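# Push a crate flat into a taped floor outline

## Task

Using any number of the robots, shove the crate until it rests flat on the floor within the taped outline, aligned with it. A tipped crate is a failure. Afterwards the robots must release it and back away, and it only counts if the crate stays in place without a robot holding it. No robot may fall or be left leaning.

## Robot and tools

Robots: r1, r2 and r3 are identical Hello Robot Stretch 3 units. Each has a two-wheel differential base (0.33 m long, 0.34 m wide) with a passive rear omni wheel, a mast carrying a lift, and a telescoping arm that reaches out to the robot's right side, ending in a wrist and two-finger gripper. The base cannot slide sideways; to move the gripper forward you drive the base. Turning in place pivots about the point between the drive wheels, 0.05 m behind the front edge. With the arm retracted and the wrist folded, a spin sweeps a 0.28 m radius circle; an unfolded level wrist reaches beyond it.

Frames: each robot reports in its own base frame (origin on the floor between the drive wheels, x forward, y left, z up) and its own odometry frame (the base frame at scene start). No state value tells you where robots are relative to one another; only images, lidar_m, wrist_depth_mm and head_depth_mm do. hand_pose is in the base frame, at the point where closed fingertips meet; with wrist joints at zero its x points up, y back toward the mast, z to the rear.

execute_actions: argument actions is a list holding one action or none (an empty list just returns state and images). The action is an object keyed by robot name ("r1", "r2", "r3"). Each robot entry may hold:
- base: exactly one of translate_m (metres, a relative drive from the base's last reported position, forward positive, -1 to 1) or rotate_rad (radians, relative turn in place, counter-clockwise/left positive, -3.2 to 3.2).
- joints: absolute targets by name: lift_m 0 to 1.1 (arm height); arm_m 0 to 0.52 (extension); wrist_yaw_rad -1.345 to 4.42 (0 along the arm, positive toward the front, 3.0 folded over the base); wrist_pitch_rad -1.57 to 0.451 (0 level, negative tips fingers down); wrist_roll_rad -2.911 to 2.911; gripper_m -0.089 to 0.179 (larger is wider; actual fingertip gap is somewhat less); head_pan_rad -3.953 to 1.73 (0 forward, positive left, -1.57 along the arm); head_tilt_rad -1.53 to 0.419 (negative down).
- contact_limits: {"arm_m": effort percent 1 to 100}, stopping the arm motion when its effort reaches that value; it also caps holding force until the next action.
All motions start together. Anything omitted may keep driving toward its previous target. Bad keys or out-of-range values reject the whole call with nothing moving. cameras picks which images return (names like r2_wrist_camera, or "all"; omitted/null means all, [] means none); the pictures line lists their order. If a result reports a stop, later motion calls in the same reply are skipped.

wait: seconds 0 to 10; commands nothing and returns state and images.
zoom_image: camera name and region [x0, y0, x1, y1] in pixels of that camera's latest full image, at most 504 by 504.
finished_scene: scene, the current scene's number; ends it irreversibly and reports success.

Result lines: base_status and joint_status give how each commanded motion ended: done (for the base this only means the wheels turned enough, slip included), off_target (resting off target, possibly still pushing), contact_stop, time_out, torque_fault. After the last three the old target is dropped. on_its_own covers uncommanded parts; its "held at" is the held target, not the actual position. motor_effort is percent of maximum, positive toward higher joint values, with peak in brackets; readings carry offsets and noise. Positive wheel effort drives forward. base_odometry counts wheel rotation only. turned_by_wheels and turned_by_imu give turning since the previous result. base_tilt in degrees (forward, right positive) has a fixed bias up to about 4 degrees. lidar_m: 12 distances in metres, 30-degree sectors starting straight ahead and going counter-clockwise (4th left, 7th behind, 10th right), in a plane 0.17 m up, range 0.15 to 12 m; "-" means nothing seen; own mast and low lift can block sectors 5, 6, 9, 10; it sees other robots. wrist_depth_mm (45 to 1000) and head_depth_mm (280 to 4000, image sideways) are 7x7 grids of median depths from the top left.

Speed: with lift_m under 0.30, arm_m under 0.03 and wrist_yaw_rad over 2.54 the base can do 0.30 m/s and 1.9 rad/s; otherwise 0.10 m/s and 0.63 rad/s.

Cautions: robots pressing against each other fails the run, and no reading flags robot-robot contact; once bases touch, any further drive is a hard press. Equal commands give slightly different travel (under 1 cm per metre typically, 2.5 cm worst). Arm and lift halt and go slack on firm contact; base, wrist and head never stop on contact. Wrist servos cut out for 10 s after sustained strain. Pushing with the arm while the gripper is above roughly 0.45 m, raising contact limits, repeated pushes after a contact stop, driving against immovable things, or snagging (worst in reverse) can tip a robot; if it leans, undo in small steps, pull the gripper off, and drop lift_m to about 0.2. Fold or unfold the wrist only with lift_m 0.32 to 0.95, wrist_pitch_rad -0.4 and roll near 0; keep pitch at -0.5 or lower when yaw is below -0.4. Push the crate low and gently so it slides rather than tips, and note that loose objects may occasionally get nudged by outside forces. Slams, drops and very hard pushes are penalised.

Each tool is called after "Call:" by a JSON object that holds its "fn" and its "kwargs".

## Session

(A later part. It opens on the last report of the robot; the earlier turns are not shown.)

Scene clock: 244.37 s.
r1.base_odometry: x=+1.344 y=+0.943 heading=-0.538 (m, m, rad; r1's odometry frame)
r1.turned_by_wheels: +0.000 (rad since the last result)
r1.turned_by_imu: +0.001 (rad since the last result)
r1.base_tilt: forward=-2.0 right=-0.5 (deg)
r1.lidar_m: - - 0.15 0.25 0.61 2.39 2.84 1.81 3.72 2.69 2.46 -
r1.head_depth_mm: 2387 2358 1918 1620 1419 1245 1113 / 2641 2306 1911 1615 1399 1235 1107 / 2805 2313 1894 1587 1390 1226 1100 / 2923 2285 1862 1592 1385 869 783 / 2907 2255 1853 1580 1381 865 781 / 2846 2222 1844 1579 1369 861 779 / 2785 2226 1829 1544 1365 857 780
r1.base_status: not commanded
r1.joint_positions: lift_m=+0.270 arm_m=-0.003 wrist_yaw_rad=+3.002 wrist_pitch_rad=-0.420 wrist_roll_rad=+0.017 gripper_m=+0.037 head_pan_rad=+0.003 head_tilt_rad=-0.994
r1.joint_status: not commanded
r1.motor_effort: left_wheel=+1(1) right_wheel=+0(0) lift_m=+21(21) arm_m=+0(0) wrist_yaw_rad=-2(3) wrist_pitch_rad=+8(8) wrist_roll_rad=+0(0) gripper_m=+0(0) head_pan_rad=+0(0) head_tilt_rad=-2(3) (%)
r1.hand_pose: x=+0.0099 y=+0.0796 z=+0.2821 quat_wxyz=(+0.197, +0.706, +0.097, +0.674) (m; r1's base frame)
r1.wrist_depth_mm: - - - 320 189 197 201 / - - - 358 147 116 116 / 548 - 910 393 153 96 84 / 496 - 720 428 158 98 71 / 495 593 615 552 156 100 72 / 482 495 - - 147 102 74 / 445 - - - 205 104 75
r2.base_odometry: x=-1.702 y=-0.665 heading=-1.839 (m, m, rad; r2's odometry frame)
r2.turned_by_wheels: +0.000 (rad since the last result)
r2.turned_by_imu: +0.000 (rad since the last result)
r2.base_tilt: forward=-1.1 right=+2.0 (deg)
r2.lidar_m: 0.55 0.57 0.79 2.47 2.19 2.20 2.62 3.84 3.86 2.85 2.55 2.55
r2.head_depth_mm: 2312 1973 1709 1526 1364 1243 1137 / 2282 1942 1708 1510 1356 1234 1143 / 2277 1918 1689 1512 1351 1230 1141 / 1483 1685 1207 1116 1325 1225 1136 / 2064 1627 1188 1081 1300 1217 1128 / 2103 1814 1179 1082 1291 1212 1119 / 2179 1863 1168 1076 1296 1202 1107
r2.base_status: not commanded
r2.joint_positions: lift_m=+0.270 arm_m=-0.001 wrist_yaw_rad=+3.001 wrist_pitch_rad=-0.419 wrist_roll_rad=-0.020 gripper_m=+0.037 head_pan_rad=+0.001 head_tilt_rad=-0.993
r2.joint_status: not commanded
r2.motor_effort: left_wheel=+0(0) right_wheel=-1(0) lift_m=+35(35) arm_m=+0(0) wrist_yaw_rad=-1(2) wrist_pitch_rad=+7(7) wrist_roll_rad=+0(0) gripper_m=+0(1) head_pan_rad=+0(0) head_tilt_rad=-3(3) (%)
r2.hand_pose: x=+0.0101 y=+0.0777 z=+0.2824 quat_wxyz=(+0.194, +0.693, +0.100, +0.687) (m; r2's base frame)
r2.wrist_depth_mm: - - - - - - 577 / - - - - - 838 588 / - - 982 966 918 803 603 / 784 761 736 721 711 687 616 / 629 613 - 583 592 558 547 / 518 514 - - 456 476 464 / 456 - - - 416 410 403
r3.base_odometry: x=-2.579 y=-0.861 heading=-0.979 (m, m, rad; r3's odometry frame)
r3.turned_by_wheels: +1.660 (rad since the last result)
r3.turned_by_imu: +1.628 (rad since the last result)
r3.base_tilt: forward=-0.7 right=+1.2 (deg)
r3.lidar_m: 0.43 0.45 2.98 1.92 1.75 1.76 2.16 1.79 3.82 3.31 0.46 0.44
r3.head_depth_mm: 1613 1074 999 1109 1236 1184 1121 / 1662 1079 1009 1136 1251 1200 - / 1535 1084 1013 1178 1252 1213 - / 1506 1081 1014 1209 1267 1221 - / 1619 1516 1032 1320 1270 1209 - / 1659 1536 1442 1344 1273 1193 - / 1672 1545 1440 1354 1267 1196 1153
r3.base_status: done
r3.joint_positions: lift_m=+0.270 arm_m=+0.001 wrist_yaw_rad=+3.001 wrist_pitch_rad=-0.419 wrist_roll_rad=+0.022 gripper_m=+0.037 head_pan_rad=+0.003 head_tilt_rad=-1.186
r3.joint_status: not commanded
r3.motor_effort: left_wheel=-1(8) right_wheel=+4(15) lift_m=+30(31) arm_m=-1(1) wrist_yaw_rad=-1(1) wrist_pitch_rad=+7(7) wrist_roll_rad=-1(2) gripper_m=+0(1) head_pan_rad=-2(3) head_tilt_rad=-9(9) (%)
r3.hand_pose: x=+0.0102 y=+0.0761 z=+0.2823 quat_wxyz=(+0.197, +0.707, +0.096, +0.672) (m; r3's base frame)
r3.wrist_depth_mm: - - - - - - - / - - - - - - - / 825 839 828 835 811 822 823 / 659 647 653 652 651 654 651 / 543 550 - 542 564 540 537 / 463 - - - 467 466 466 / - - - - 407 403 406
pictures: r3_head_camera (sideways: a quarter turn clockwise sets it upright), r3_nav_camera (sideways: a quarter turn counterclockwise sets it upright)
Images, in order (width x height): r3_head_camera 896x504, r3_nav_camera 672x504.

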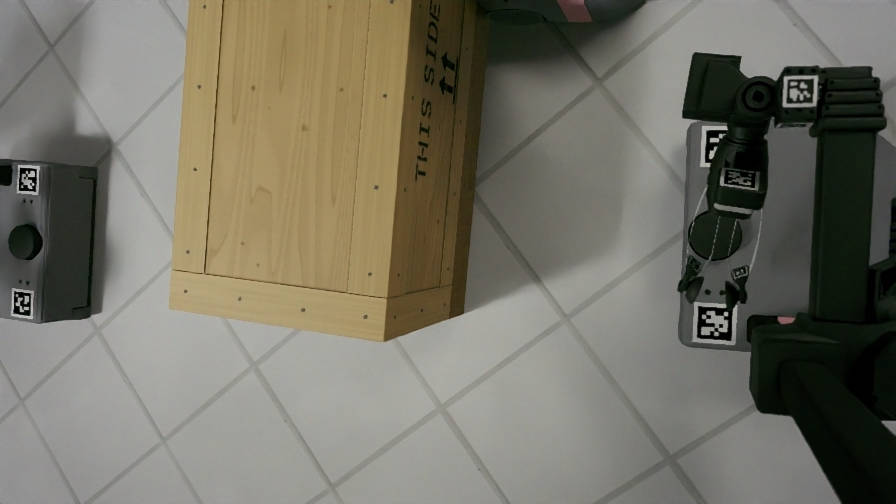

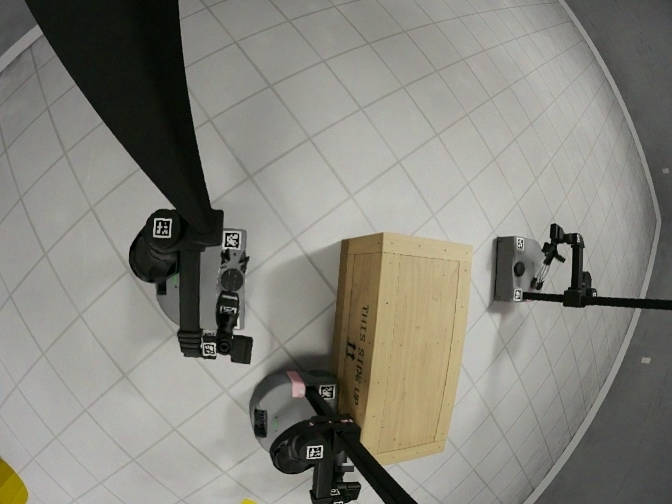

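Call:
{"fn": "execute_actions", "kwargs": {"actions": [{"r3":{"base":{"translate_m":0.365}}}], "cameras": []}}

Call:
{"fn": "execute_actions", "kwargs": {"actions": [{"r3":{"base":{"translate_m":0.25}},"r1":{"base":{"translate_m":0.4}}}], "cameras": ["r2_nav_camera","r3_nav_camera"]}}

Scene clock: 249.07 s.
r1.base_odometry: x=+1.344 y=+0.943 heading=-0.538 (m, m, rad; r1's odometry frame)
r1.turned_by_wheels: +0.000 (rad since the last result)
r1.turned_by_imu: +0.001 (rad since the last result)
r1.base_tilt: forward=-2.0 right=-0.5 (deg)
r1.lidar_m: - - 0.15 0.25 2.38 2.38 2.84 1.81 3.71 2.70 2.47 -
r1.head_depth_mm: 2372 2360 1922 1618 1403 1250 1113 / 2611 2335 1913 1604 1398 1242 1103 / 2781 2311 1895 1610 1395 1238 1100 / 2928 2297 1873 1593 1390 866 784 / 2876 2258 1857 1580 1380 864 779 / 2832 2239 1850 1573 1371 857 780 / 2804 2224 1825 1536 1363 858 777
r1.base_status: not commanded
r1.joint_positions: lift_m=+0.270 arm_m=-0.003 wrist_yaw_rad=+3.002 wrist_pitch_rad=-0.420 wrist_roll_rad=+0.017 gripper_m=+0.037 head_pan_rad=+0.003 head_tilt_rad=-0.994
r1.joint_status: not commanded
r1.motor_effort: left_wheel=+1(0) right_wheel=+0(0) lift_m=+22(22) arm_m=+0(0) wrist_yaw_rad=-2(2) wrist_pitch_rad=+8(8) wrist_roll_rad=+0(0) gripper_m=+0(0) head_pan_rad=-1(0) head_tilt_rad=-3(4) (%)
r1.hand_pose: x=+0.0099 y=+0.0796 z=+0.2821 quat_wxyz=(+0.197, +0.706, +0.097, +0.674) (m; r1's base frame)
r1.wrist_depth_mm: - - 595 322 191 200 199 / - - - 359 147 116 116 / 902 - 550 387 153 96 83 / 728 - 484 428 159 98 71 / 575 581 526 552 156 100 72 / 508 493 - - 146 103 73 / 443 - - - 203 104 75
r2.base_odometry: x=-1.702 y=-0.665 heading=-1.839 (m, m, rad; r2's odometry frame)
r2.turned_by_wheels: +0.000 (rad since the last result)
r2.turned_by_imu: -0.001 (rad since the last result)
r2.base_tilt: forward=-1.0 right=+1.8 (deg)
r2.lidar_m: 0.55 0.57 0.78 2.47 2.19 2.20 2.63 3.84 3.86 2.85 2.55 2.56
r2.head_depth_mm: 2301 1960 1715 1526 1361 1241 1135 / 2288 1935 1701 1512 1358 1238 1142 / 2253 1928 1692 1511 1357 1227 1140 / 2114 1218 1212 1110 1326 1221 1135 / 2206 1790 1182 1088 1303 1219 1124 / 2196 1209 1177 1081 1293 1211 1122 / 2178 1868 1168 1074 1300 1203 1108
r2.base_status: not commanded
r2.joint_positions: lift_m=+0.270 arm_m=-0.001 wrist_yaw_rad=+3.001 wrist_pitch_rad=-0.419 wrist_roll_rad=-0.020 gripper_m=+0.037 head_pan_rad=+0.001 head_tilt_rad=-0.993
r2.joint_status: not commanded
r2.motor_effort: left_wheel=+0(0) right_wheel=+0(0) lift_m=+35(35) arm_m=+0(0) wrist_yaw_rad=-1(1) wrist_pitch_rad=+7(7) wrist_roll_rad=+0(0) gripper_m=-1(1) head_pan_rad=+0(1) head_tilt_rad=-3(3) (%)
r2.hand_pose: x=+0.0101 y=+0.0777 z=+0.2824 quat_wxyz=(+0.194, +0.693, +0.100, +0.687) (m; r2's base frame)
r2.wrist_depth_mm: - - - - - - 585 / - - - - - 839 595 / - - 965 951 936 815 603 / 782 767 742 725 700 687 607 / 626 609 - 587 593 557 542 / 522 513 - - 456 472 468 / 459 - - - 419 410 403
r3.base_odometry: x=-2.375 y=-1.164 heading=-0.979 (m, m, rad; r3's odometry frame)
r3.turned_by_wheels: +0.000 (rad since the last result)
r3.turned_by_imu: +0.001 (rad since the last result)
r3.base_tilt: forward=-0.7 right=+1.3 (deg)
r3.lidar_m: - - 0.15 2.17 1.98 2.00 2.45 2.09 0.40 0.21 0.15 -
r3.head_depth_mm: 1626 1509 1413 940 889 1132 1114 / 1627 1512 1418 948 889 861 - / 1284 1378 1418 951 893 863 - / 1421 1389 1418 951 896 866 - / 1391 1483 1425 961 895 1186 - / 1629 1539 1440 1347 1268 1193 - / 1667 1546 1441 1344 1265 1199 1150
r3.base_status: done
r3.joint_positions: lift_m=+0.270 arm_m=+0.001 wrist_yaw_rad=+3.001 wrist_pitch_rad=-0.419 wrist_roll_rad=+0.022 gripper_m=+0.037 head_pan_rad=+0.003 head_tilt_rad=-1.186
r3.joint_status: not commanded
r3.motor_effort: left_wheel=-2(6) right_wheel=+4(14) lift_m=+30(30) arm_m=-1(1) wrist_yaw_rad=-1(1) wrist_pitch_rad=+7(7) wrist_roll_rad=-1(1) gripper_m=+0(0) head_pan_rad=-2(2) head_tilt_rad=-8(10) (%)
r3.hand_pose: x=+0.0102 y=+0.0761 z=+0.2823 quat_wxyz=(+0.197, +0.707, +0.096, +0.672) (m; r3's base frame)
r3.wrist_depth_mm: - - - - - 146 144 / - - - - - 112 93 / 824 821 835 824 215 113 77 / 659 649 647 654 216 113 77 / 547 545 - 542 179 114 77 / 466 - - - 199 117 77 / - - - - 230 111 78
pictures: none
No camera images: the call's "cameras" was empty. Leave "cameras" out to get every camera's image.

Scene clock: 253.13 s.
r1.base_odometry: x=+1.688 y=+0.739 heading=-0.537 (m, m, rad; r1's odometry frame)
r1.turned_by_wheels: +0.001 (rad since the last result)
r1.turned_by_imu: -0.003 (rad since the last result)
r1.base_tilt: forward=-1.9 right=-0.4 (deg)
r1.lidar_m: - - 0.15 0.21 2.39 2.40 2.84 1.82 3.71 2.69 2.53 -
r1.head_depth_mm: 2354 2371 1927 1633 1409 1251 1112 / 2599 2357 1907 1613 1403 1237 1111 / 2772 2310 1900 1598 1399 1211 1099 / 2916 2311 1875 1592 1382 869 780 / 2907 2266 1872 1580 1382 866 778 / 2846 2247 1853 1572 1374 863 782 / 2792 2218 1856 1533 1364 856 781
r1.base_status: translate_m off_target (by the wheels' count: +0.3997 of +0.4000)
r1.joint_positions: lift_m=+0.270 arm_m=-0.003 wrist_yaw_rad=+3.010 wrist_pitch_rad=-0.420 wrist_roll_rad=+0.017 gripper_m=+0.037 head_pan_rad=+0.003 head_tilt_rad=-0.993
r1.joint_status: not commanded
r1.on_its_own: left_wheel is at rest, and its effort (+39) is outside its rest range (-18 to +18); right_wheel is at rest, and its effort (+37) is outside its rest range (-18 to +18)
r1.motor_effort: left_wheel=+39(72) right_wheel=+37(69) lift_m=+22(22) arm_m=+0(0) wrist_yaw_rad=-11(11) wrist_pitch_rad=+8(8) wrist_roll_rad=+0(0) gripper_m=+3(3) head_pan_rad=-1(0) head_tilt_rad=-3(4) (%)
r1.hand_pose: x=+0.0083 y=+0.0799 z=+0.2821 quat_wxyz=(+0.194, +0.705, +0.100, +0.674) (m; r1's base frame)
r1.wrist_depth_mm: - - 664 294 189 199 198 / - - 714 324 137 116 116 / 891 - 551 356 135 89 84 / 705 - 497 394 140 86 68 / 601 586 548 553 141 88 63 / 492 495 - - 130 90 64 / 445 - - - 181 92 65
r2.base_odometry: x=-1.702 y=-0.665 heading=-1.839 (m, m, rad; r2's odometry frame)
r2.turned_by_wheels: +0.000 (rad since the last result)
r2.turned_by_imu: -0.001 (rad since the last result)
r2.base_tilt: forward=-1.0 right=+1.9 (deg)
r2.lidar_m: 0.54 0.57 0.78 2.47 2.19 2.20 2.62 3.84 3.87 2.85 2.55 2.54
r2.head_depth_mm: 2307 1969 1708 1520 1372 1244 1138 / 2285 1954 1711 1513 1361 1238 1146 / 2253 1928 1692 1507 1353 1228 1141 / 2126 1200 1217 1111 1324 1224 1138 / 2212 1791 1184 1078 1299 1217 1130 / 2192 1216 1177 1081 1290 1210 1123 / 2163 1864 1163 1076 1290 1199 1104
r2.base_status: not commanded
r2.joint_positions: lift_m=+0.270 arm_m=-0.001 wrist_yaw_rad=+3.001 wrist_pitch_rad=-0.419 wrist_roll_rad=-0.020 gripper_m=+0.037 head_pan_rad=+0.001 head_tilt_rad=-0.993
r2.joint_status: not commanded
r2.motor_effort: left_wheel=+0(0) right_wheel=+0(0) lift_m=+35(35) arm_m=+0(0) wrist_yaw_rad=-1(1) wrist_pitch_rad=+7(7) wrist_roll_rad=+0(0) gripper_m=+0(1) head_pan_rad=+0(1) head_tilt_rad=-3(3) (%)
r2.hand_pose: x=+0.0101 y=+0.0777 z=+0.2824 quat_wxyz=(+0.194, +0.693, +0.100, +0.687) (m; r2's base frame)
r2.wrist_depth_mm: - - - - - - 570 / - - - - - 834 584 / - - 967 946 926 803 592 / 793 760 747 728 709 691 606 / 622 610 - 587 597 568 549 / 519 512 - - 458 476 466 / 455 - - - 414 412 406
r3.base_odometry: x=-2.235 y=-1.371 heading=-0.979 (m, m, rad; r3's odometry frame)
r3.turned_by_wheels: +0.001 (rad since the last result)
r3.turned_by_imu: -0.065 (rad since the last result)
r3.base_tilt: forward=-0.7 right=+1.3 (deg)
r3.lidar_m: - - 0.15 2.25 1.98 1.98 2.34 2.11 4.09 0.21 0.15 -
r3.head_depth_mm: 1620 1513 1412 943 889 1155 1119 / 1630 1509 1418 945 888 861 - / 1581 1500 1410 945 893 858 - / 1646 1373 1418 948 895 859 - / 1384 1378 1430 953 902 867 - / 1596 1540 1435 1342 1266 1194 - / 1656 1537 1434 1350 1271 1196 1156
r3.base_status: done
r3.joint_positions: lift_m=+0.270 arm_m=+0.001 wrist_yaw_rad=+3.003 wrist_pitch_rad=-0.420 wrist_roll_rad=+0.022 gripper_m=+0.037 head_pan_rad=+0.001 head_tilt_rad=-1.191
r3.joint_status: not commanded
r3.on_its_own: left_wheel is at rest, and its effort (+23) is outside its rest range (-18 to +18)
r3.motor_effort: left_wheel=+23(82) right_wheel=+2(100) lift_m=+30(35) arm_m=+0(2) wrist_yaw_rad=-2(3) wrist_pitch_rad=+7(8) wrist_roll_rad=-1(2) gripper_m=+0(0) head_pan_rad=-1(2) head_tilt_rad=-5(9) (%)
r3.hand_pose: x=+0.0098 y=+0.0763 z=+0.2822 quat_wxyz=(+0.196, +0.707, +0.097, +0.672) (m; r3's base frame)
r3.wrist_depth_mm: - - - - 167 145 144 / - - - - 152 99 93 / 819 810 824 819 157 88 69 / 652 659 652 656 165 89 62 / 550 544 - 542 151 90 62 / 465 - - - 146 92 63 / - - - - 180 88 64
pictures: r2_nav_camera (sideways: a quarter turn counterclockwise sets it upright), r3_nav_camera (sideways: a quarter turn counterclockwise sets it upright)
Images, in order (width x height): r2_nav_camera 672x504, r3_nav_camera 672x504.

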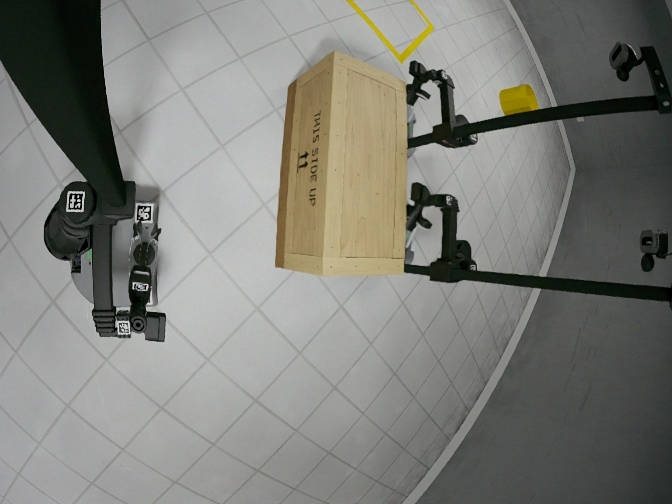

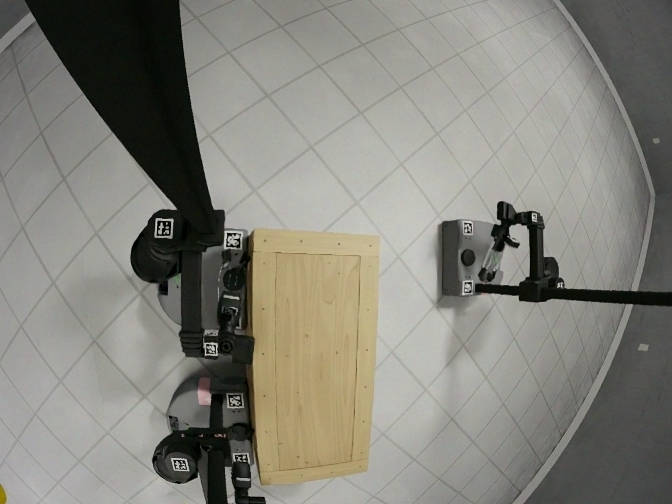

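Call:
{"fn": "execute_actions", "kwargs": {"actions": [{"r3":{"base":{"translate_m":-0.01},"joints":{"lift_m":0.5}},"r1":{"base":{"translate_m":-0.01},"joints":{"lift_m":0.5}},"r2":{"base":{"rotate_rad":1.57},"joints":{"lift_m":0.4,"head_pan_rad":-1.57}}}], "cameras": []}}

Call:
{"fn": "execute_actions", "kwargs": {"actions": [{"r3":{"base":{"translate_m":0.15}},"r1":{"base":{"translate_m":0.15}},"r2":{"joints":{"wrist_yaw_rad":0.0}}}], "cameras": ["r2_nav_camera"]}}

Scene clock: 261.27 s.
r1.base_odometry: x=+1.679 y=+0.744 heading=-0.537 (m, m, rad; r1's odometry frame)
r1.turned_by_wheels: +0.000 (rad since the last result)
r1.turned_by_imu: +0.002 (rad since the last result)
r1.base_tilt: forward=-2.0 right=-0.4 (deg)
r1.lidar_m: - - 0.15 0.25 2.38 2.39 2.84 1.82 3.71 2.70 2.47 -
r1.head_depth_mm: 2364 2348 1930 1634 1409 1243 1114 / 2614 2341 1898 1617 1406 1235 1109 / 2784 2312 1885 1602 1402 1210 1093 / 2914 2266 1867 1591 1393 868 784 / 2907 2261 1860 1569 1383 861 780 / 2814 2248 1851 1576 1367 861 782 / 2810 2202 1836 1559 1356 856 780
r1.base_status: done
r1.joint_positions: lift_m=+0.500 arm_m=-0.003 wrist_yaw_rad=+3.002 wrist_pitch_rad=-0.419 wrist_roll_rad=+0.017 gripper_m=+0.037 head_pan_rad=+0.003 head_tilt_rad=-0.993
r1.joint_status: all done
r1.motor_effort: left_wheel=+0(27) right_wheel=+0(28) lift_m=+24(24) arm_m=+0(0) wrist_yaw_rad=-3(11) wrist_pitch_rad=+8(8) wrist_roll_rad=+0(0) gripper_m=+1(2) head_pan_rad=-1(1) head_tilt_rad=-2(3) (%)
r1.hand_pose: x=+0.0100 y=+0.0798 z=+0.5122 quat_wxyz=(+0.196, +0.706, +0.097, +0.674) (m; r1's base frame)
r1.wrist_depth_mm: - - 657 - - - - / - - - - - - - / - - - 626 617 640 - / - - 842 502 469 479 981 / 914 884 703 612 402 383 389 / 788 769 - 550 337 329 328 / 685 668 690 605 284 286 284
r2.base_odometry: x=-1.702 y=-0.665 heading=-0.269 (m, m, rad; r2's odometry frame)
r2.turned_by_wheels: +1.570 (rad since the last result)
r2.turned_by_imu: +1.590 (rad since the last result)
r2.base_tilt: forward=-1.2 right=+1.9 (deg)
r2.lidar_m: 2.47 2.19 2.20 2.62 3.84 3.86 2.86 2.55 2.55 0.54 0.57 0.78
r2.head_depth_mm: 2301 1962 1715 1516 1361 1238 1138 / 2273 1946 1697 1511 1362 1237 1146 / 2152 1933 1694 1500 1351 1258 - / 1018 1816 1208 1096 1328 1251 - / 1041 1825 1183 1090 1296 1229 1124 / 1014 1817 1180 1079 1291 1209 1111 / 2188 1875 1165 1076 1305 1204 1100
r2.base_status: done
r2.joint_positions: lift_m=+0.399 arm_m=-0.001 wrist_yaw_rad=+3.001 wrist_pitch_rad=-0.419 wrist_roll_rad=-0.020 gripper_m=+0.037 head_pan_rad=-1.563 head_tilt_rad=-0.993
r2.joint_status: all done
r2.motor_effort: left_wheel=-3(13) right_wheel=+1(7) lift_m=+51(50) arm_m=+0(0) wrist_yaw_rad=-1(1) wrist_pitch_rad=+7(7) wrist_roll_rad=+0(0) gripper_m=+0(0) head_pan_rad=-3(42) head_tilt_rad=-2(3) (%)
r2.hand_pose: x=+0.0101 y=+0.0777 z=+0.4118 quat_wxyz=(+0.194, +0.693, +0.100, +0.687) (m; r2's base frame)
r2.wrist_depth_mm: - - - - - - - / - - - - - - - / - - - - - - - / - - 985 947 920 898 883 / 831 811 - 772 775 731 726 / 684 669 - 641 600 628 612 / 578 580 - 573 545 542 535
r3.base_odometry: x=-2.241 y=-1.363 heading=-0.979 (m, m, rad; r3's odometry frame)
r3.turned_by_wheels: +0.000 (rad since the last result)
r3.turned_by_imu: -0.001 (rad since the last result)
r3.base_tilt: forward=-0.7 right=+1.2 (deg)
r3.lidar_m: - - 0.15 2.24 1.97 1.98 2.32 2.10 4.09 0.24 0.15 -
r3.head_depth_mm: 1608 1508 1408 939 884 857 - / 1619 1508 1406 941 888 864 - / 1617 1517 1423 944 891 857 - / 1595 1370 1414 952 893 864 - / 934 1333 1406 956 904 1058 - / 1618 1399 1446 1341 1264 1194 - / 1650 1530 1432 1348 1275 1203 -
r3.base_status: done
r3.joint_positions: lift_m=+0.500 arm_m=+0.001 wrist_yaw_rad=+3.002 wrist_pitch_rad=-0.420 wrist_roll_rad=+0.022 gripper_m=+0.037 head_pan_rad=+0.001 head_tilt_rad=-1.191
r3.joint_status: all done
r3.motor_effort: left_wheel=+0(13) right_wheel=+1(9) lift_m=+37(39) arm_m=+0(0) wrist_yaw_rad=-1(2) wrist_pitch_rad=+7(7) wrist_roll_rad=-1(1) gripper_m=-1(1) head_pan_rad=-1(1) head_tilt_rad=-5(6) (%)
r3.hand_pose: x=+0.0100 y=+0.0762 z=+0.5119 quat_wxyz=(+0.197, +0.707, +0.097, +0.672) (m; r3's base frame)
r3.wrist_depth_mm: - - - - - - - / - - - - - - - / - - - - - - - / - - - - - - - / 838 828 - 860 865 856 843 / 719 727 - 728 313 302 303 / 635 624 614 626 272 266 266
pictures: none
No camera images: the call's "cameras" was empty. Leave "cameras" out to get every camera's image.

Scene clock: 264.73 s.
r1.base_odometry: x=+1.808 y=+0.667 heading=-0.536 (m, m, rad; r1's odometry frame)
r1.turned_by_wheels: +0.001 (rad since the last result)
r1.turned_by_imu: -0.001 (rad since the last result)
r1.base_tilt: forward=-2.0 right=-0.4 (deg)
r1.lidar_m: - - 0.15 0.21 2.39 2.39 2.83 1.83 3.71 2.70 2.53 -
r1.head_depth_mm: 2370 2308 1920 1646 1417 1241 1113 / 2591 2327 1893 1610 1406 1236 1111 / 2768 2328 1891 1605 1387 1215 1099 / 2924 2265 1875 1607 1393 867 783 / 2856 2270 1872 1589 1377 869 781 / 2848 2236 1860 1573 1371 863 779 / 2801 2211 1850 1562 1369 854 781
r1.base_status: translate_m off_target (by the wheels' count: +0.1496 of +0.1500)
r1.joint_positions: lift_m=+0.500 arm_m=-0.003 wrist_yaw_rad=+3.000 wrist_pitch_rad=-0.418 wrist_roll_rad=+0.017 gripper_m=+0.037 head_pan_rad=+0.003 head_tilt_rad=-0.993
r1.joint_status: not commanded
r1.on_its_own: left_wheel is at rest, and its effort (+46) is outside its rest range (-18 to +18); right_wheel is at rest, and its effort (+38) is outside its rest range (-18 to +18)
r1.motor_effort: left_wheel=+46(68) right_wheel=+38(53) lift_m=+22(24) arm_m=+0(0) wrist_yaw_rad=+0(2) wrist_pitch_rad=+7(8) wrist_roll_rad=+0(0) gripper_m=-1(0) head_pan_rad=+0(1) head_tilt_rad=-3(3) (%)
r1.hand_pose: x=+0.0105 y=+0.0799 z=+0.5127 quat_wxyz=(+0.196, +0.706, +0.096, +0.674) (m; r1's base frame)
r1.wrist_depth_mm: - - 635 - - - 818 / - - - - - - - / - - - 614 610 - - / - - 841 494 480 485 - / 927 928 728 521 401 388 393 / 790 759 - 469 342 331 329 / 666 676 682 516 282 287 287
r2.base_odometry: x=-1.702 y=-0.665 heading=-0.269 (m, m, rad; r2's odometry frame)
r2.turned_by_wheels: +0.000 (rad since the last result)
r2.turned_by_imu: -0.001 (rad since the last result)
r2.base_tilt: forward=-1.1 right=+1.8 (deg)
r2.lidar_m: 2.47 2.19 2.20 2.61 3.86 3.85 2.86 2.55 2.55 0.54 0.56 0.78
r2.head_depth_mm: 2295 1964 1710 1519 1371 1242 1137 / 2286 1947 1693 1519 1356 1240 1140 / 2155 1934 1693 1506 1355 1266 - / 1013 1803 1210 1089 1323 - - / 1028 1832 1183 1088 1295 1220 1128 / 1004 1820 1178 1081 1303 1211 1110 / 2164 1869 1164 1076 1300 1202 1102
r2.base_status: not commanded
r2.joint_positions: lift_m=+0.399 arm_m=-0.001 wrist_yaw_rad=+0.002 wrist_pitch_rad=-0.419 wrist_roll_rad=-0.020 gripper_m=+0.037 head_pan_rad=-1.563 head_tilt_rad=-0.993
r2.joint_status: all done
r2.motor_effort: left_wheel=-3(3) right_wheel=+1(1) lift_m=+51(51) arm_m=+0(0) wrist_yaw_rad=-2(3) wrist_pitch_rad=+7(7) wrist_roll_rad=+0(0) gripper_m=+0(0) head_pan_rad=-4(3) head_tilt_rad=-3(3) (%)
r2.hand_pose: x=-0.0210 y=-0.3688 z=+0.4118 quat_wxyz=(+0.699, +0.149, -0.684, -0.145) (m; r2's base frame)
r2.wrist_depth_mm: - - - - - - - / - 630 601 580 - - - / 438 427 409 391 - - - / 364 361 358 355 930 909 886 / 412 409 399 394 784 745 723 / 466 464 460 453 603 622 622 / 545 539 531 527 552 542 535
r3.base_odometry: x=-2.157 y=-1.487 heading=-0.978 (m, m, rad; r3's odometry frame)
r3.turned_by_wheels: +0.001 (rad since the last result)
r3.turned_by_imu: -0.007 (rad since the last result)
r3.base_tilt: forward=-0.8 right=+1.3 (deg)
r3.lidar_m: - - 3.79 2.26 1.98 1.98 2.33 2.11 4.11 0.21 0.15 -
r3.head_depth_mm: 1619 1505 1409 940 889 854 - / 1629 1514 1424 943 886 861 - / 1632 1526 1420 946 889 861 - / 1643 1375 1408 950 895 862 - / 932 1307 1410 965 902 865 - / 1606 1379 1426 1345 1270 1197 - / 1646 1532 1440 1348 1269 1199 -
r3.base_status: translate_m off_target (by the wheels' count: +0.1497 of +0.1500)
r3.joint_positions: lift_m=+0.500 arm_m=+0.001 wrist_yaw_rad=+3.000 wrist_pitch_rad=-0.419 wrist_roll_rad=+0.022 gripper_m=+0.037 head_pan_rad=+0.001 head_tilt_rad=-1.191
r3.joint_status: not commanded
r3.on_its_own: left_wheel is at rest, and its effort (+39) is outside its rest range (-18 to +18); right_wheel is at rest, and its effort (+34) is outside its rest range (-18 to +18)
r3.motor_effort: left_wheel=+39(90) right_wheel=+34(100) lift_m=+31(37) arm_m=+0(0) wrist_yaw_rad=+0(1) wrist_pitch_rad=+7(8) wrist_roll_rad=-1(2) gripper_m=+0(1) head_pan_rad=-1(1) head_tilt_rad=-7(8) (%)
r3.hand_pose: x=+0.0105 y=+0.0763 z=+0.5124 quat_wxyz=(+0.197, +0.707, +0.096, +0.672) (m; r3's base frame)
r3.wrist_depth_mm: - - - - - - - / - - - - - - - / - - - - - - - / - - - - - - - / 848 846 - 855 871 844 849 / 725 719 - 723 304 305 304 / 628 636 625 634 266 268 267
pictures: r2_nav_camera (sideways: a quarter turn counterclockwise sets it upright)
Images, in order (width x height): r2_nav_camera 672x504.

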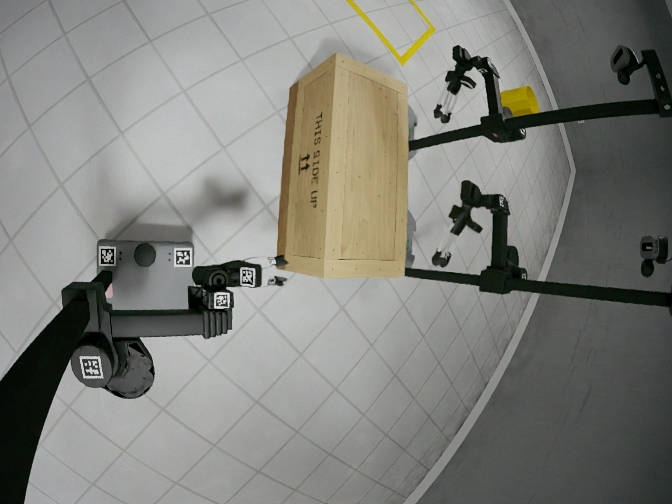

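Call:
{"fn": "execute_actions", "kwargs": {"actions": [{"r3":{"base":{"translate_m":-0.4},"joints":{"lift_m":0.27}},"r1":{"base":{"translate_m":-0.01},"joints":{"lift_m":0.27}},"r2":{"base":{"translate_m":0.05},"joints":{"lift_m":0.12,"wrist_pitch_rad":0.0,"gripper_m":0.0,"arm_m":0.08}}}], "cameras": []}}

Call:
{"fn": "execute_actions", "kwargs": {"actions": [{"r2":{"joints":{"arm_m":0.35},"contact_limits":{"arm_m":100}},"r3":{"base":{"rotate_rad":3.2}}}], "cameras": ["r2_nav_camera"]}}

Scene clock: 272.53 s.
r1.base_odometry: x=+1.799 y=+0.673 heading=-0.536 (m, m, rad; r1's odometry frame)
r1.turned_by_wheels: +0.000 (rad since the last result)
r1.turned_by_imu: +0.002 (rad since the last result)
r1.base_tilt: forward=-1.9 right=-0.3 (deg)
r1.lidar_m: - - 0.15 0.25 2.38 2.39 2.83 1.82 3.71 2.71 2.47 -
r1.head_depth_mm: 2404 2357 1916 1634 1412 1243 1112 / 2616 2310 1907 1619 1403 1235 1113 / 2768 2323 1887 1606 1404 1216 1098 / 2931 2275 1874 1586 1388 867 783 / 2876 2241 1870 1585 1377 867 782 / 2864 2244 1853 1571 1368 862 782 / 2801 2245 1834 1562 1358 854 777
r1.base_status: done
r1.joint_positions: lift_m=+0.270 arm_m=-0.003 wrist_yaw_rad=+3.000 wrist_pitch_rad=-0.418 wrist_roll_rad=+0.017 gripper_m=+0.037 head_pan_rad=+0.003 head_tilt_rad=-0.993
r1.joint_status: all done
r1.motor_effort: left_wheel=+1(38) right_wheel=+0(39) lift_m=+19(18) arm_m=+1(1) wrist_yaw_rad=+0(0) wrist_pitch_rad=+7(7) wrist_roll_rad=+0(0) gripper_m=+0(0) head_pan_rad=+0(0) head_tilt_rad=-3(3) (%)
r1.hand_pose: x=+0.0105 y=+0.0799 z=+0.2829 quat_wxyz=(+0.196, +0.706, +0.096, +0.674) (m; r1's base frame)
r1.wrist_depth_mm: - - - 316 195 204 205 / 669 - - 355 146 118 119 / 583 - 899 380 151 96 85 / 556 - 724 424 156 97 73 / 543 584 612 548 155 100 72 / 494 486 - 489 145 102 73 / 446 - - - 203 102 75
r2.base_odometry: x=-1.654 y=-0.678 heading=-0.269 (m, m, rad; r2's odometry frame)
r2.turned_by_wheels: +0.000 (rad since the last result)
r2.turned_by_imu: -0.002 (rad since the last result)
r2.base_tilt: forward=-1.0 right=+2.0 (deg)
r2.lidar_m: 2.43 2.15 2.16 2.56 3.87 3.88 2.89 2.58 2.59 0.54 0.56 0.78
r2.head_depth_mm: 2299 1965 1707 1517 1373 1244 1134 / 2270 1943 1705 1514 1360 1233 1144 / 2100 1887 1677 1487 1350 1243 - / 2081 1641 1189 1084 1315 1191 - / 2098 1690 1179 1089 1301 1213 1125 / 2203 1877 1177 1084 1295 1213 1110 / 2159 1845 1171 1071 1304 1205 1106
r2.base_status: done
r2.joint_positions: lift_m=+0.121 arm_m=+0.080 wrist_yaw_rad=+0.001 wrist_pitch_rad=-0.023 wrist_roll_rad=-0.020 gripper_m=+0.000 head_pan_rad=-1.563 head_tilt_rad=-0.993
r2.joint_status: all done
r2.motor_effort: left_wheel=-3(6) right_wheel=+2(6) lift_m=+13(46) arm_m=+5(7) wrist_yaw_rad=-1(2) wrist_pitch_rad=+8(7) wrist_roll_rad=+0(0) gripper_m=-3(80) head_pan_rad=-3(3) head_tilt_rad=-4(4) (%)
r2.hand_pose: x=-0.0211 y=-0.4802 z=+0.2294 quat_wxyz=(+0.714, +0.009, -0.700, -0.008) (m; r2's base frame)
r2.wrist_depth_mm: 217 213 209 206 203 - - / 220 218 215 213 210 - - / 229 226 225 221 217 - - / 238 234 231 227 224 - - / 246 241 240 234 231 783 762 / 256 251 247 246 239 554 543 / 263 259 254 250 248 430 420
r3.base_odometry: x=-2.381 y=-1.155 heading=-0.978 (m, m, rad; r3's odometry frame)
r3.turned_by_wheels: +0.000 (rad since the last result)
r3.turned_by_imu: -0.002 (rad since the last result)
r3.base_tilt: forward=-0.7 right=+1.3 (deg)
r3.lidar_m: 0.45 0.46 3.28 1.94 1.70 1.70 2.00 1.82 1.82 3.50 0.51 0.47
r3.head_depth_mm: 1622 1070 1003 1244 1249 1182 1120 / 1628 1072 1006 1248 1253 1207 - / 1634 1076 1011 1266 1250 1207 - / 1414 1076 1010 1284 1260 1220 - / 1465 1509 1040 1323 1261 1208 - / 1655 1534 1439 1339 1269 1196 - / 1660 1532 1436 1352 1267 1195 1154
r3.base_status: done
r3.joint_positions: lift_m=+0.270 arm_m=+0.001 wrist_yaw_rad=+3.000 wrist_pitch_rad=-0.419 wrist_roll_rad=+0.022 gripper_m=+0.037 head_pan_rad=+0.001 head_tilt_rad=-1.191
r3.joint_status: all done
r3.motor_effort: left_wheel=+0(31) right_wheel=+1(29) lift_m=+24(28) arm_m=+0(0) wrist_yaw_rad=+0(0) wrist_pitch_rad=+7(7) wrist_roll_rad=-1(2) gripper_m=-1(0) head_pan_rad=-1(1) head_tilt_rad=-7(6) (%)
r3.hand_pose: x=+0.0105 y=+0.0763 z=+0.2827 quat_wxyz=(+0.197, +0.707, +0.096, +0.672) (m; r3's base frame)
r3.wrist_depth_mm: - - - - - - - / - - - - - - - / 830 835 819 831 827 822 816 / 654 658 652 652 657 656 659 / 547 541 - 540 566 542 541 / 464 - - - 466 465 466 / - - - - 404 404 406
pictures: none
No camera images: the call's "cameras" was empty. Leave "cameras" out to get every camera's image.

Scene clock: 275.83 s.
r1.base_odometry: x=+1.799 y=+0.673 heading=-0.536 (m, m, rad; r1's odometry frame)
r1.turned_by_wheels: +0.000 (rad since the last result)
r1.turned_by_imu: +0.001 (rad since the last result)
r1.base_tilt: forward=-1.9 right=-0.4 (deg)
r1.lidar_m: - - 0.15 0.24 0.52 2.39 2.84 1.81 3.71 2.70 2.47 -
r1.head_depth_mm: 2395 2340 1947 1617 1416 1242 1115 / 2637 2345 1930 1618 1396 1243 1110 / 2731 2284 1907 1617 1391 1221 1098 / 2908 2295 1873 1589 1380 868 784 / 2874 2268 1863 1579 1378 862 779 / 2872 2237 1850 1570 1372 858 779 / 2784 2225 1853 1564 1358 856 779
r1.base_status: not commanded
r1.joint_positions: lift_m=+0.270 arm_m=-0.003 wrist_yaw_rad=+3.000 wrist_pitch_rad=-0.418 wrist_roll_rad=+0.017 gripper_m=+0.037 head_pan_rad=+0.003 head_tilt_rad=-0.993
r1.joint_status: not commanded
r1.motor_effort: left_wheel=+1(1) right_wheel=+0(0) lift_m=+18(19) arm_m=+0(1) wrist_yaw_rad=+1(0) wrist_pitch_rad=+7(7) wrist_roll_rad=+0(0) gripper_m=+0(0) head_pan_rad=-1(1) head_tilt_rad=-3(3) (%)
r1.hand_pose: x=+0.0105 y=+0.0799 z=+0.2829 quat_wxyz=(+0.196, +0.706, +0.096, +0.674) (m; r1's base frame)
r1.wrist_depth_mm: - - - 311 195 204 205 / - - - 345 145 119 119 / 530 - 912 374 151 96 85 / 464 - 697 417 157 97 72 / 495 528 619 563 155 100 72 / 494 492 - 488 145 102 73 / 447 - - - 202 102 75
r2.base_odometry: x=-1.654 y=-0.678 heading=-0.269 (m, m, rad; r2's odometry frame)
r2.turned_by_wheels: +0.000 (rad since the last result)
r2.turned_by_imu: -0.028 (rad since the last result)
r2.base_tilt: forward=-1.2 right=+1.8 (deg)
r2.lidar_m: 2.47 2.16 2.16 2.52 3.88 3.89 2.93 2.58 2.59 0.55 0.56 0.76
r2.head_depth_mm: 2292 1957 1715 1516 1367 1241 1134 / 2287 1956 1706 1517 1359 1232 1146 / 2232 1927 1684 1502 1345 1229 - / 2226 1618 1194 1088 1339 1196 - / 2226 1571 1181 1089 1299 1221 1128 / 2138 1879 1175 1080 1291 1212 1109 / 2170 1873 1169 1073 1287 1210 1104
r2.base_status: not commanded
r2.joint_positions: lift_m=+0.121 arm_m=+0.128 wrist_yaw_rad=+0.050 wrist_pitch_rad=-0.023 wrist_roll_rad=-0.020 gripper_m=+0.000 head_pan_rad=-1.567 head_tilt_rad=-0.992
r2.joint_status: arm_m contact_stop (moved +0.048 of +0.270)
r2.on_its_own: wrist_yaw_rad is held at +0.048, not at your +0.000, by its stall guard, which is not easing now; arm_m is slack since a contact_stop, until your next command for it (your +0.350 is given up)
r2.motor_effort: left_wheel=+0(32) right_wheel=-1(21) lift_m=+14(14) arm_m=+1(75) wrist_yaw_rad=-1(34) wrist_pitch_rad=+8(21) wrist_roll_rad=+0(0) gripper_m=-4(9) head_pan_rad=-1(4) head_tilt_rad=-3(3) (%)
r2.contact_limits: arm_m 64 (drawing in: default 28, maximum 46; extending or still: default 40, maximum 64)
r2.hand_pose: x=-0.0087 y=-0.5281 z=+0.2295 quat_wxyz=(+0.714, +0.026, -0.699, +0.010) (m; r2's base frame)
r2.wrist_depth_mm: 174 172 168 165 162 - - / 180 176 174 170 167 - - / 188 185 181 177 173 - - / 194 191 187 183 177 - - / 201 197 193 188 184 780 751 / 208 205 201 197 189 554 539 / 216 212 207 202 197 428 419
r3.base_odometry: x=-2.381 y=-1.155 heading=+2.222 (m, m, rad; r3's odometry frame)
r3.turned_by_wheels: +3.200 (rad since the last result)
r3.turned_by_imu: +3.142 (rad since the last result)
r3.base_tilt: forward=-0.7 right=+1.2 (deg)
r3.lidar_m: 2.05 1.81 1.83 3.42 0.52 0.46 0.45 0.47 3.09 1.91 1.70 1.71
r3.head_depth_mm: 1625 1516 1408 1316 1243 1181 1123 / 1630 1512 1417 1331 1256 1204 - / 1632 1519 1425 1331 1257 1204 - / 1636 1519 1422 1332 1259 1213 - / 1641 1538 1425 1334 1258 1215 - / 1659 1533 1442 1335 1263 1196 - / 1645 1536 1438 1347 1263 1197 1157
r3.base_status: done
r3.joint_positions: lift_m=+0.270 arm_m=+0.001 wrist_yaw_rad=+3.000 wrist_pitch_rad=-0.419 wrist_roll_rad=+0.022 gripper_m=+0.037 head_pan_rad=+0.001 head_tilt_rad=-1.191
r3.joint_status: not commanded
r3.motor_effort: left_wheel=-2(7) right_wheel=+4(16) lift_m=+24(24) arm_m=+0(1) wrist_yaw_rad=+0(0) wrist_pitch_rad=+7(7) wrist_roll_rad=-1(2) gripper_m=-1(0) head_pan_rad=-1(0) head_tilt_rad=-6(6) (%)
r3.hand_pose: x=+0.0105 y=+0.0762 z=+0.2827 quat_wxyz=(+0.197, +0.707, +0.096, +0.672) (m; r3's base frame)
r3.wrist_depth_mm: 418 - - - - - - / 479 671 - - - - - / 493 485 747 817 823 834 823 / 501 521 638 659 651 654 651 / 528 544 - 548 560 543 539 / 464 - - - 461 470 466 / - - - - 407 406 405
pictures: r2_nav_camera (sideways: a quarter turn counterclockwise sets it upright)
Images, in order (width x height): r2_nav_camera 672x504.

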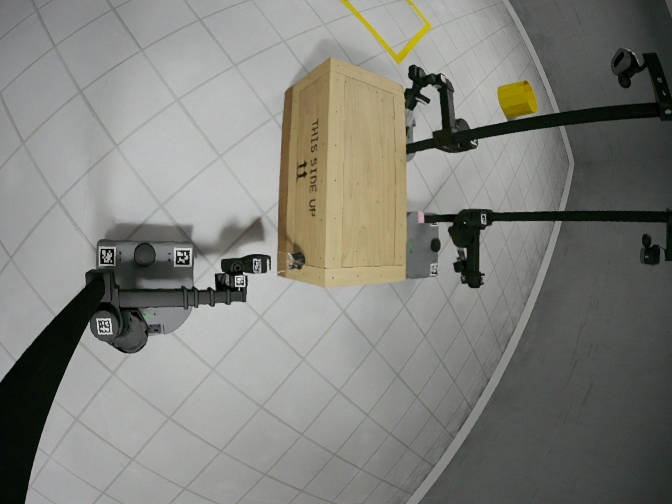

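Call:
{"fn": "execute_actions", "kwargs": {"actions": [{"r3":{"base":{"translate_m":-0.16}},"r2":{"joints":{"arm_m":0.0,"wrist_yaw_rad":0}}}], "cameras": []}}

Call:
{"fn": "execute_actions", "kwargs": {"actions": [{"r3":{"base":{"translate_m":-0.1}},"r1":{"base":{"translate_m":0.1}}}], "cameras": ["r2_nav_camera","r1_nav_camera"]}}

Scene clock: 280.50 s.
r1.base_odometry: x=+1.799 y=+0.673 heading=-0.536 (m, m, rad; r1's odometry frame)
r1.turned_by_wheels: +0.000 (rad since the last result)
r1.turned_by_imu: +0.001 (rad since the last result)
r1.base_tilt: forward=-2.0 right=-0.4 (deg)
r1.lidar_m: - - 0.15 0.24 0.45 2.38 2.84 1.81 3.73 2.71 2.47 -
r1.head_depth_mm: 2356 2349 1908 1626 1407 1243 1117 / 2568 2340 1911 1618 1394 1245 1111 / 2759 2308 1879 1592 1391 1217 1098 / 2877 2274 1879 1582 1392 866 786 / 2883 2255 1864 1576 1383 868 782 / 2833 2212 1841 1570 1376 861 783 / 2813 2232 1841 1557 1361 854 778
r1.base_status: not commanded
r1.joint_positions: lift_m=+0.270 arm_m=-0.003 wrist_yaw_rad=+3.000 wrist_pitch_rad=-0.418 wrist_roll_rad=+0.017 gripper_m=+0.037 head_pan_rad=+0.003 head_tilt_rad=-0.993
r1.joint_status: not commanded
r1.motor_effort: left_wheel=+0(1) right_wheel=+0(0) lift_m=+19(18) arm_m=+0(0) wrist_yaw_rad=+0(0) wrist_pitch_rad=+7(7) wrist_roll_rad=+0(0) gripper_m=+0(0) head_pan_rad=-1(1) head_tilt_rad=-4(3) (%)
r1.hand_pose: x=+0.0105 y=+0.0799 z=+0.2829 quat_wxyz=(+0.196, +0.706, +0.096, +0.674) (m; r1's base frame)
r1.wrist_depth_mm: - - - 310 196 205 204 / - - - 343 146 119 119 / 944 - 554 377 151 96 85 / 692 - 531 423 157 97 73 / 575 521 562 543 154 100 72 / 501 489 - 482 144 102 73 / 438 - - - 203 102 75
r2.base_odometry: x=-1.654 y=-0.678 heading=-0.269 (m, m, rad; r2's odometry frame)
r2.turned_by_wheels: +0.000 (rad since the last result)
r2.turned_by_imu: -0.001 (rad since the last result)
r2.base_tilt: forward=-1.1 right=+1.9 (deg)
r2.lidar_m: 2.47 2.16 2.16 2.53 3.85 3.87 2.92 2.58 2.59 0.55 0.57 0.76
r2.head_depth_mm: 2324 1971 1715 1519 1368 1248 1135 / 2285 1956 1702 1519 1366 1235 1145 / 2255 1905 1690 1497 1349 1225 - / 2231 1555 1195 1087 1311 1242 - / 2218 1185 1185 1090 1300 1216 1123 / 2096 1810 1173 1083 1298 1214 1109 / 2169 1872 1168 1076 1291 1199 1104
r2.base_status: not commanded
r2.joint_positions: lift_m=+0.121 arm_m=+0.000 wrist_yaw_rad=+0.001 wrist_pitch_rad=-0.023 wrist_roll_rad=-0.020 gripper_m=+0.000 head_pan_rad=-1.567 head_tilt_rad=-0.992
r2.joint_status: all done
r2.motor_effort: left_wheel=+0(0) right_wheel=+0(0) lift_m=+14(14) arm_m=-5(3) wrist_yaw_rad=+0(4) wrist_pitch_rad=+8(8) wrist_roll_rad=+0(0) gripper_m=-2(4) head_pan_rad=-1(0) head_tilt_rad=-3(3) (%)
r2.hand_pose: x=-0.0212 y=-0.4010 z=+0.2295 quat_wxyz=(+0.714, +0.009, -0.700, -0.008) (m; r2's base frame)
r2.wrist_depth_mm: - 834 699 - - - - / 296 293 294 292 - - - / 305 305 304 302 - - - / 316 315 313 311 - - - / 327 324 327 320 743 786 758 / 337 335 334 334 569 557 542 / 348 347 345 343 347 429 422
r3.base_odometry: x=-2.284 y=-1.283 heading=+2.222 (m, m, rad; r3's odometry frame)
r3.turned_by_wheels: +0.000 (rad since the last result)
r3.turned_by_imu: -0.001 (rad since the last result)
r3.base_tilt: forward=-0.7 right=+1.3 (deg)
r3.lidar_m: 2.17 1.94 3.93 3.28 0.40 0.30 0.29 0.30 3.27 2.02 1.81 1.81
r3.head_depth_mm: 1630 1499 1408 1323 1254 1184 1122 / 1619 1512 1417 1323 1249 1206 - / 1632 1519 1420 1333 1251 1214 - / 1633 1513 1423 1339 1268 1216 - / 1646 1528 1432 1347 1263 1217 - / 1646 1524 1431 1344 1266 1198 - / 1658 1529 1434 1343 1267 1198 1154
r3.base_status: done
r3.joint_positions: lift_m=+0.270 arm_m=+0.001 wrist_yaw_rad=+3.000 wrist_pitch_rad=-0.419 wrist_roll_rad=+0.022 gripper_m=+0.037 head_pan_rad=+0.001 head_tilt_rad=-1.191
r3.joint_status: not commanded
r3.motor_effort: left_wheel=-1(9) right_wheel=+5(10) lift_m=+24(24) arm_m=+0(0) wrist_yaw_rad=+0(1) wrist_pitch_rad=+7(7) wrist_roll_rad=-2(1) gripper_m=+0(1) head_pan_rad=-1(1) head_tilt_rad=-6(7) (%)
r3.hand_pose: x=+0.0105 y=+0.0762 z=+0.2827 quat_wxyz=(+0.197, +0.707, +0.096, +0.672) (m; r3's base frame)
r3.wrist_depth_mm: 374 - - - - - - / 371 481 684 - - - - / 369 474 506 594 830 825 813 / 365 505 536 614 664 652 651 / 361 511 - 543 565 547 545 / 348 - - - 465 461 461 / - - - - 403 406 404
pictures: none
No camera images: the call's "cameras" was empty. Leave "cameras" out to get every camera's image.

Scene clock: 282.70 s.
r1.base_odometry: x=+1.885 y=+0.622 heading=-0.536 (m, m, rad; r1's odometry frame)
r1.turned_by_wheels: +0.001 (rad since the last result)
r1.turned_by_imu: -0.100 (rad since the last result)
r1.base_tilt: forward=-2.1 right=-0.4 (deg)
r1.lidar_m: - - 0.15 0.21 0.42 2.38 2.68 1.85 3.73 2.86 2.61 -
r1.head_depth_mm: 2266 2342 1915 1638 1410 1242 1115 / 2461 2303 1927 1612 1399 1242 1112 / 2656 2289 1880 1608 1392 1230 1108 / 2787 2272 1884 1598 1384 870 783 / 2877 2264 1855 1585 1384 862 776 / 2865 2232 1847 1576 1372 860 782 / 2851 2229 1842 1569 1368 856 779
r1.base_status: translate_m off_target (by the wheels' count: +0.0996 of +0.1000)
r1.joint_positions: lift_m=+0.270 arm_m=-0.003 wrist_yaw_rad=+3.010 wrist_pitch_rad=-0.419 wrist_roll_rad=+0.017 gripper_m=+0.037 head_pan_rad=+0.003 head_tilt_rad=-0.993
r1.joint_status: not commanded
r1.on_its_own: left_wheel is at rest, and its effort (+44) is outside its rest range (-18 to +18); right_wheel is at rest, and its effort (+32) is outside its rest range (-18 to +18)
r1.motor_effort: left_wheel=+44(60) right_wheel=+32(60) lift_m=+21(22) arm_m=+1(0) wrist_yaw_rad=-11(10) wrist_pitch_rad=+7(8) wrist_roll_rad=+0(0) gripper_m=+2(2) head_pan_rad=-1(1) head_tilt_rad=-3(4) (%)
r1.hand_pose: x=+0.0083 y=+0.0801 z=+0.2825 quat_wxyz=(+0.193, +0.705, +0.100, +0.675) (m; r1's base frame)
r1.wrist_depth_mm: - - - 295 193 203 201 / - - - 329 139 117 118 / 893 - 558 354 135 89 85 / 714 - 510 395 141 86 68 / 583 490 549 549 141 88 63 / 502 494 - - 130 90 64 / 455 - - - 181 92 65
r2.base_odometry: x=-1.654 y=-0.678 heading=-0.269 (m, m, rad; r2's odometry frame)
r2.turned_by_wheels: +0.000 (rad since the last result)
r2.turned_by_imu: +0.000 (rad since the last result)
r2.base_tilt: forward=-1.3 right=+1.8 (deg)
r2.lidar_m: 2.47 2.16 2.16 2.52 3.87 3.88 2.93 2.58 2.59 0.46 0.49 0.72
r2.head_depth_mm: 2302 1968 1718 1524 1368 1245 1135 / 2269 1946 1707 1509 1362 1240 1145 / 2253 1902 1686 1502 1352 1229 - / 2246 1809 1468 1077 1292 1240 - / 2196 1152 1163 1051 1226 1217 1127 / 2090 1822 1176 1050 1271 1205 1113 / 2185 1871 1168 1041 1268 1199 1104
r2.base_status: not commanded
r2.joint_positions: lift_m=+0.121 arm_m=+0.000 wrist_yaw_rad=+0.001 wrist_pitch_rad=-0.023 wrist_roll_rad=-0.020 gripper_m=+0.000 head_pan_rad=-1.567 head_tilt_rad=-0.992
r2.joint_status: not commanded
r2.motor_effort: left_wheel=+0(0) right_wheel=+0(0) lift_m=+14(14) arm_m=-5(5) wrist_yaw_rad=-1(1) wrist_pitch_rad=+9(8) wrist_roll_rad=+0(0) gripper_m=-1(2) head_pan_rad=-2(1) head_tilt_rad=-3(3) (%)
r2.hand_pose: x=-0.0212 y=-0.4010 z=+0.2295 quat_wxyz=(+0.714, +0.009, -0.700, -0.008) (m; r2's base frame)
r2.wrist_depth_mm: - 221 213 205 - - - / 233 225 218 212 - - - / 243 235 227 218 - - - / 251 244 234 224 - - - / 261 252 242 232 800 788 758 / 272 262 253 242 569 555 543 / 281 270 259 250 399 431 422
r3.base_odometry: x=-2.223 y=-1.362 heading=+2.221 (m, m, rad; r3's odometry frame)
r3.turned_by_wheels: +0.000 (rad since the last result)
r3.turned_by_imu: +0.046 (rad since the last result)
r3.base_tilt: forward=-0.7 right=+1.3 (deg)
r3.lidar_m: 2.32 2.01 4.04 0.41 0.34 0.28 0.28 0.31 3.14 2.04 1.86 1.88
r3.head_depth_mm: 1616 1513 1408 1324 1248 1176 1124 / 1631 1514 1413 1328 1252 1209 - / 1624 1514 1421 1330 1254 1208 - / 1646 1512 1424 1338 1258 1217 - / 1641 1532 1418 1346 1261 1211 - / 1635 1525 1431 1344 1262 1197 - / 1643 1551 1436 1346 1262 1166 1147
r3.base_status: translate_m off_target (by the wheels' count: -0.0996 of -0.1000)
r3.joint_positions: lift_m=+0.270 arm_m=+0.001 wrist_yaw_rad=+3.000 wrist_pitch_rad=-0.419 wrist_roll_rad=+0.022 gripper_m=+0.037 head_pan_rad=+0.001 head_tilt_rad=-1.191
r3.joint_status: not commanded
r3.on_its_own: left_wheel is at rest, and its effort (-48) is outside its rest range (-18 to +18); right_wheel is at rest, and its effort (-60) is outside its rest range (-18 to +18)
r3.motor_effort: left_wheel=-48(78) right_wheel=-60(90) lift_m=+27(27) arm_m=-1(0) wrist_yaw_rad=+0(1) wrist_pitch_rad=+6(7) wrist_roll_rad=-1(2) gripper_m=-1(0) head_pan_rad=-1(0) head_tilt_rad=-7(6) (%)
r3.hand_pose: x=+0.0103 y=+0.0763 z=+0.2827 quat_wxyz=(+0.197, +0.707, +0.096, +0.672) (m; r3's base frame)
r3.wrist_depth_mm: 300 - 412 - - - - / 305 375 541 684 - - - / 304 383 483 526 829 820 822 / 311 408 520 531 656 657 648 / 313 437 - 544 556 538 542 / 307 - - - 466 464 465 / - - - - 406 405 405
pictures: r1_nav_camera (sideways: a quarter turn counterclockwise sets it upright), r2_nav_camera (sideways: a quarter turn counterclockwise sets it upright)
Images, in order (width x height): r1_nav_camera 672x504, r2_nav_camera 672x504.

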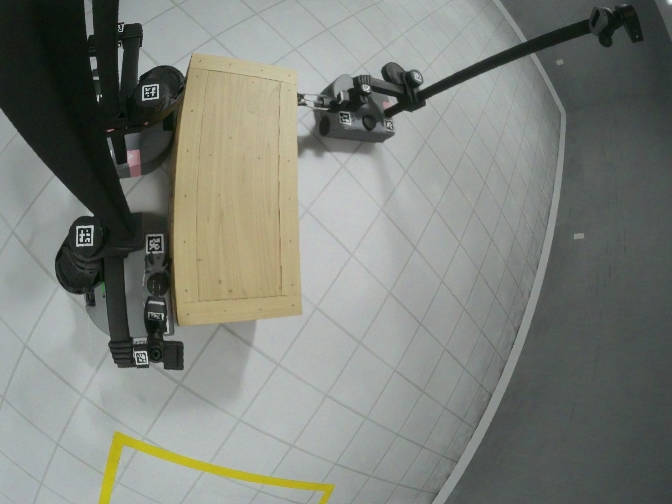

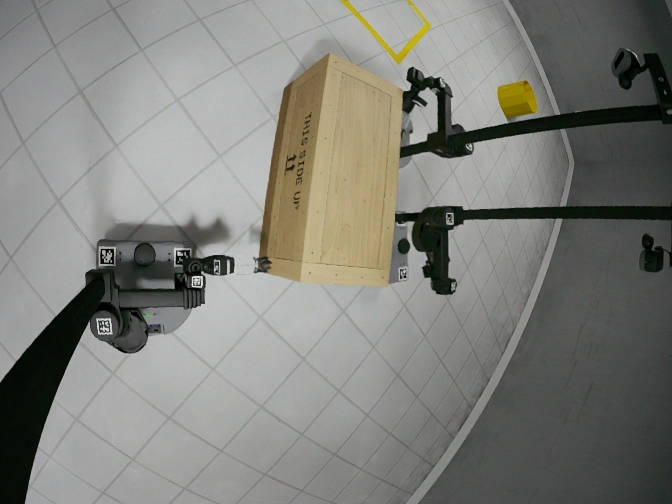

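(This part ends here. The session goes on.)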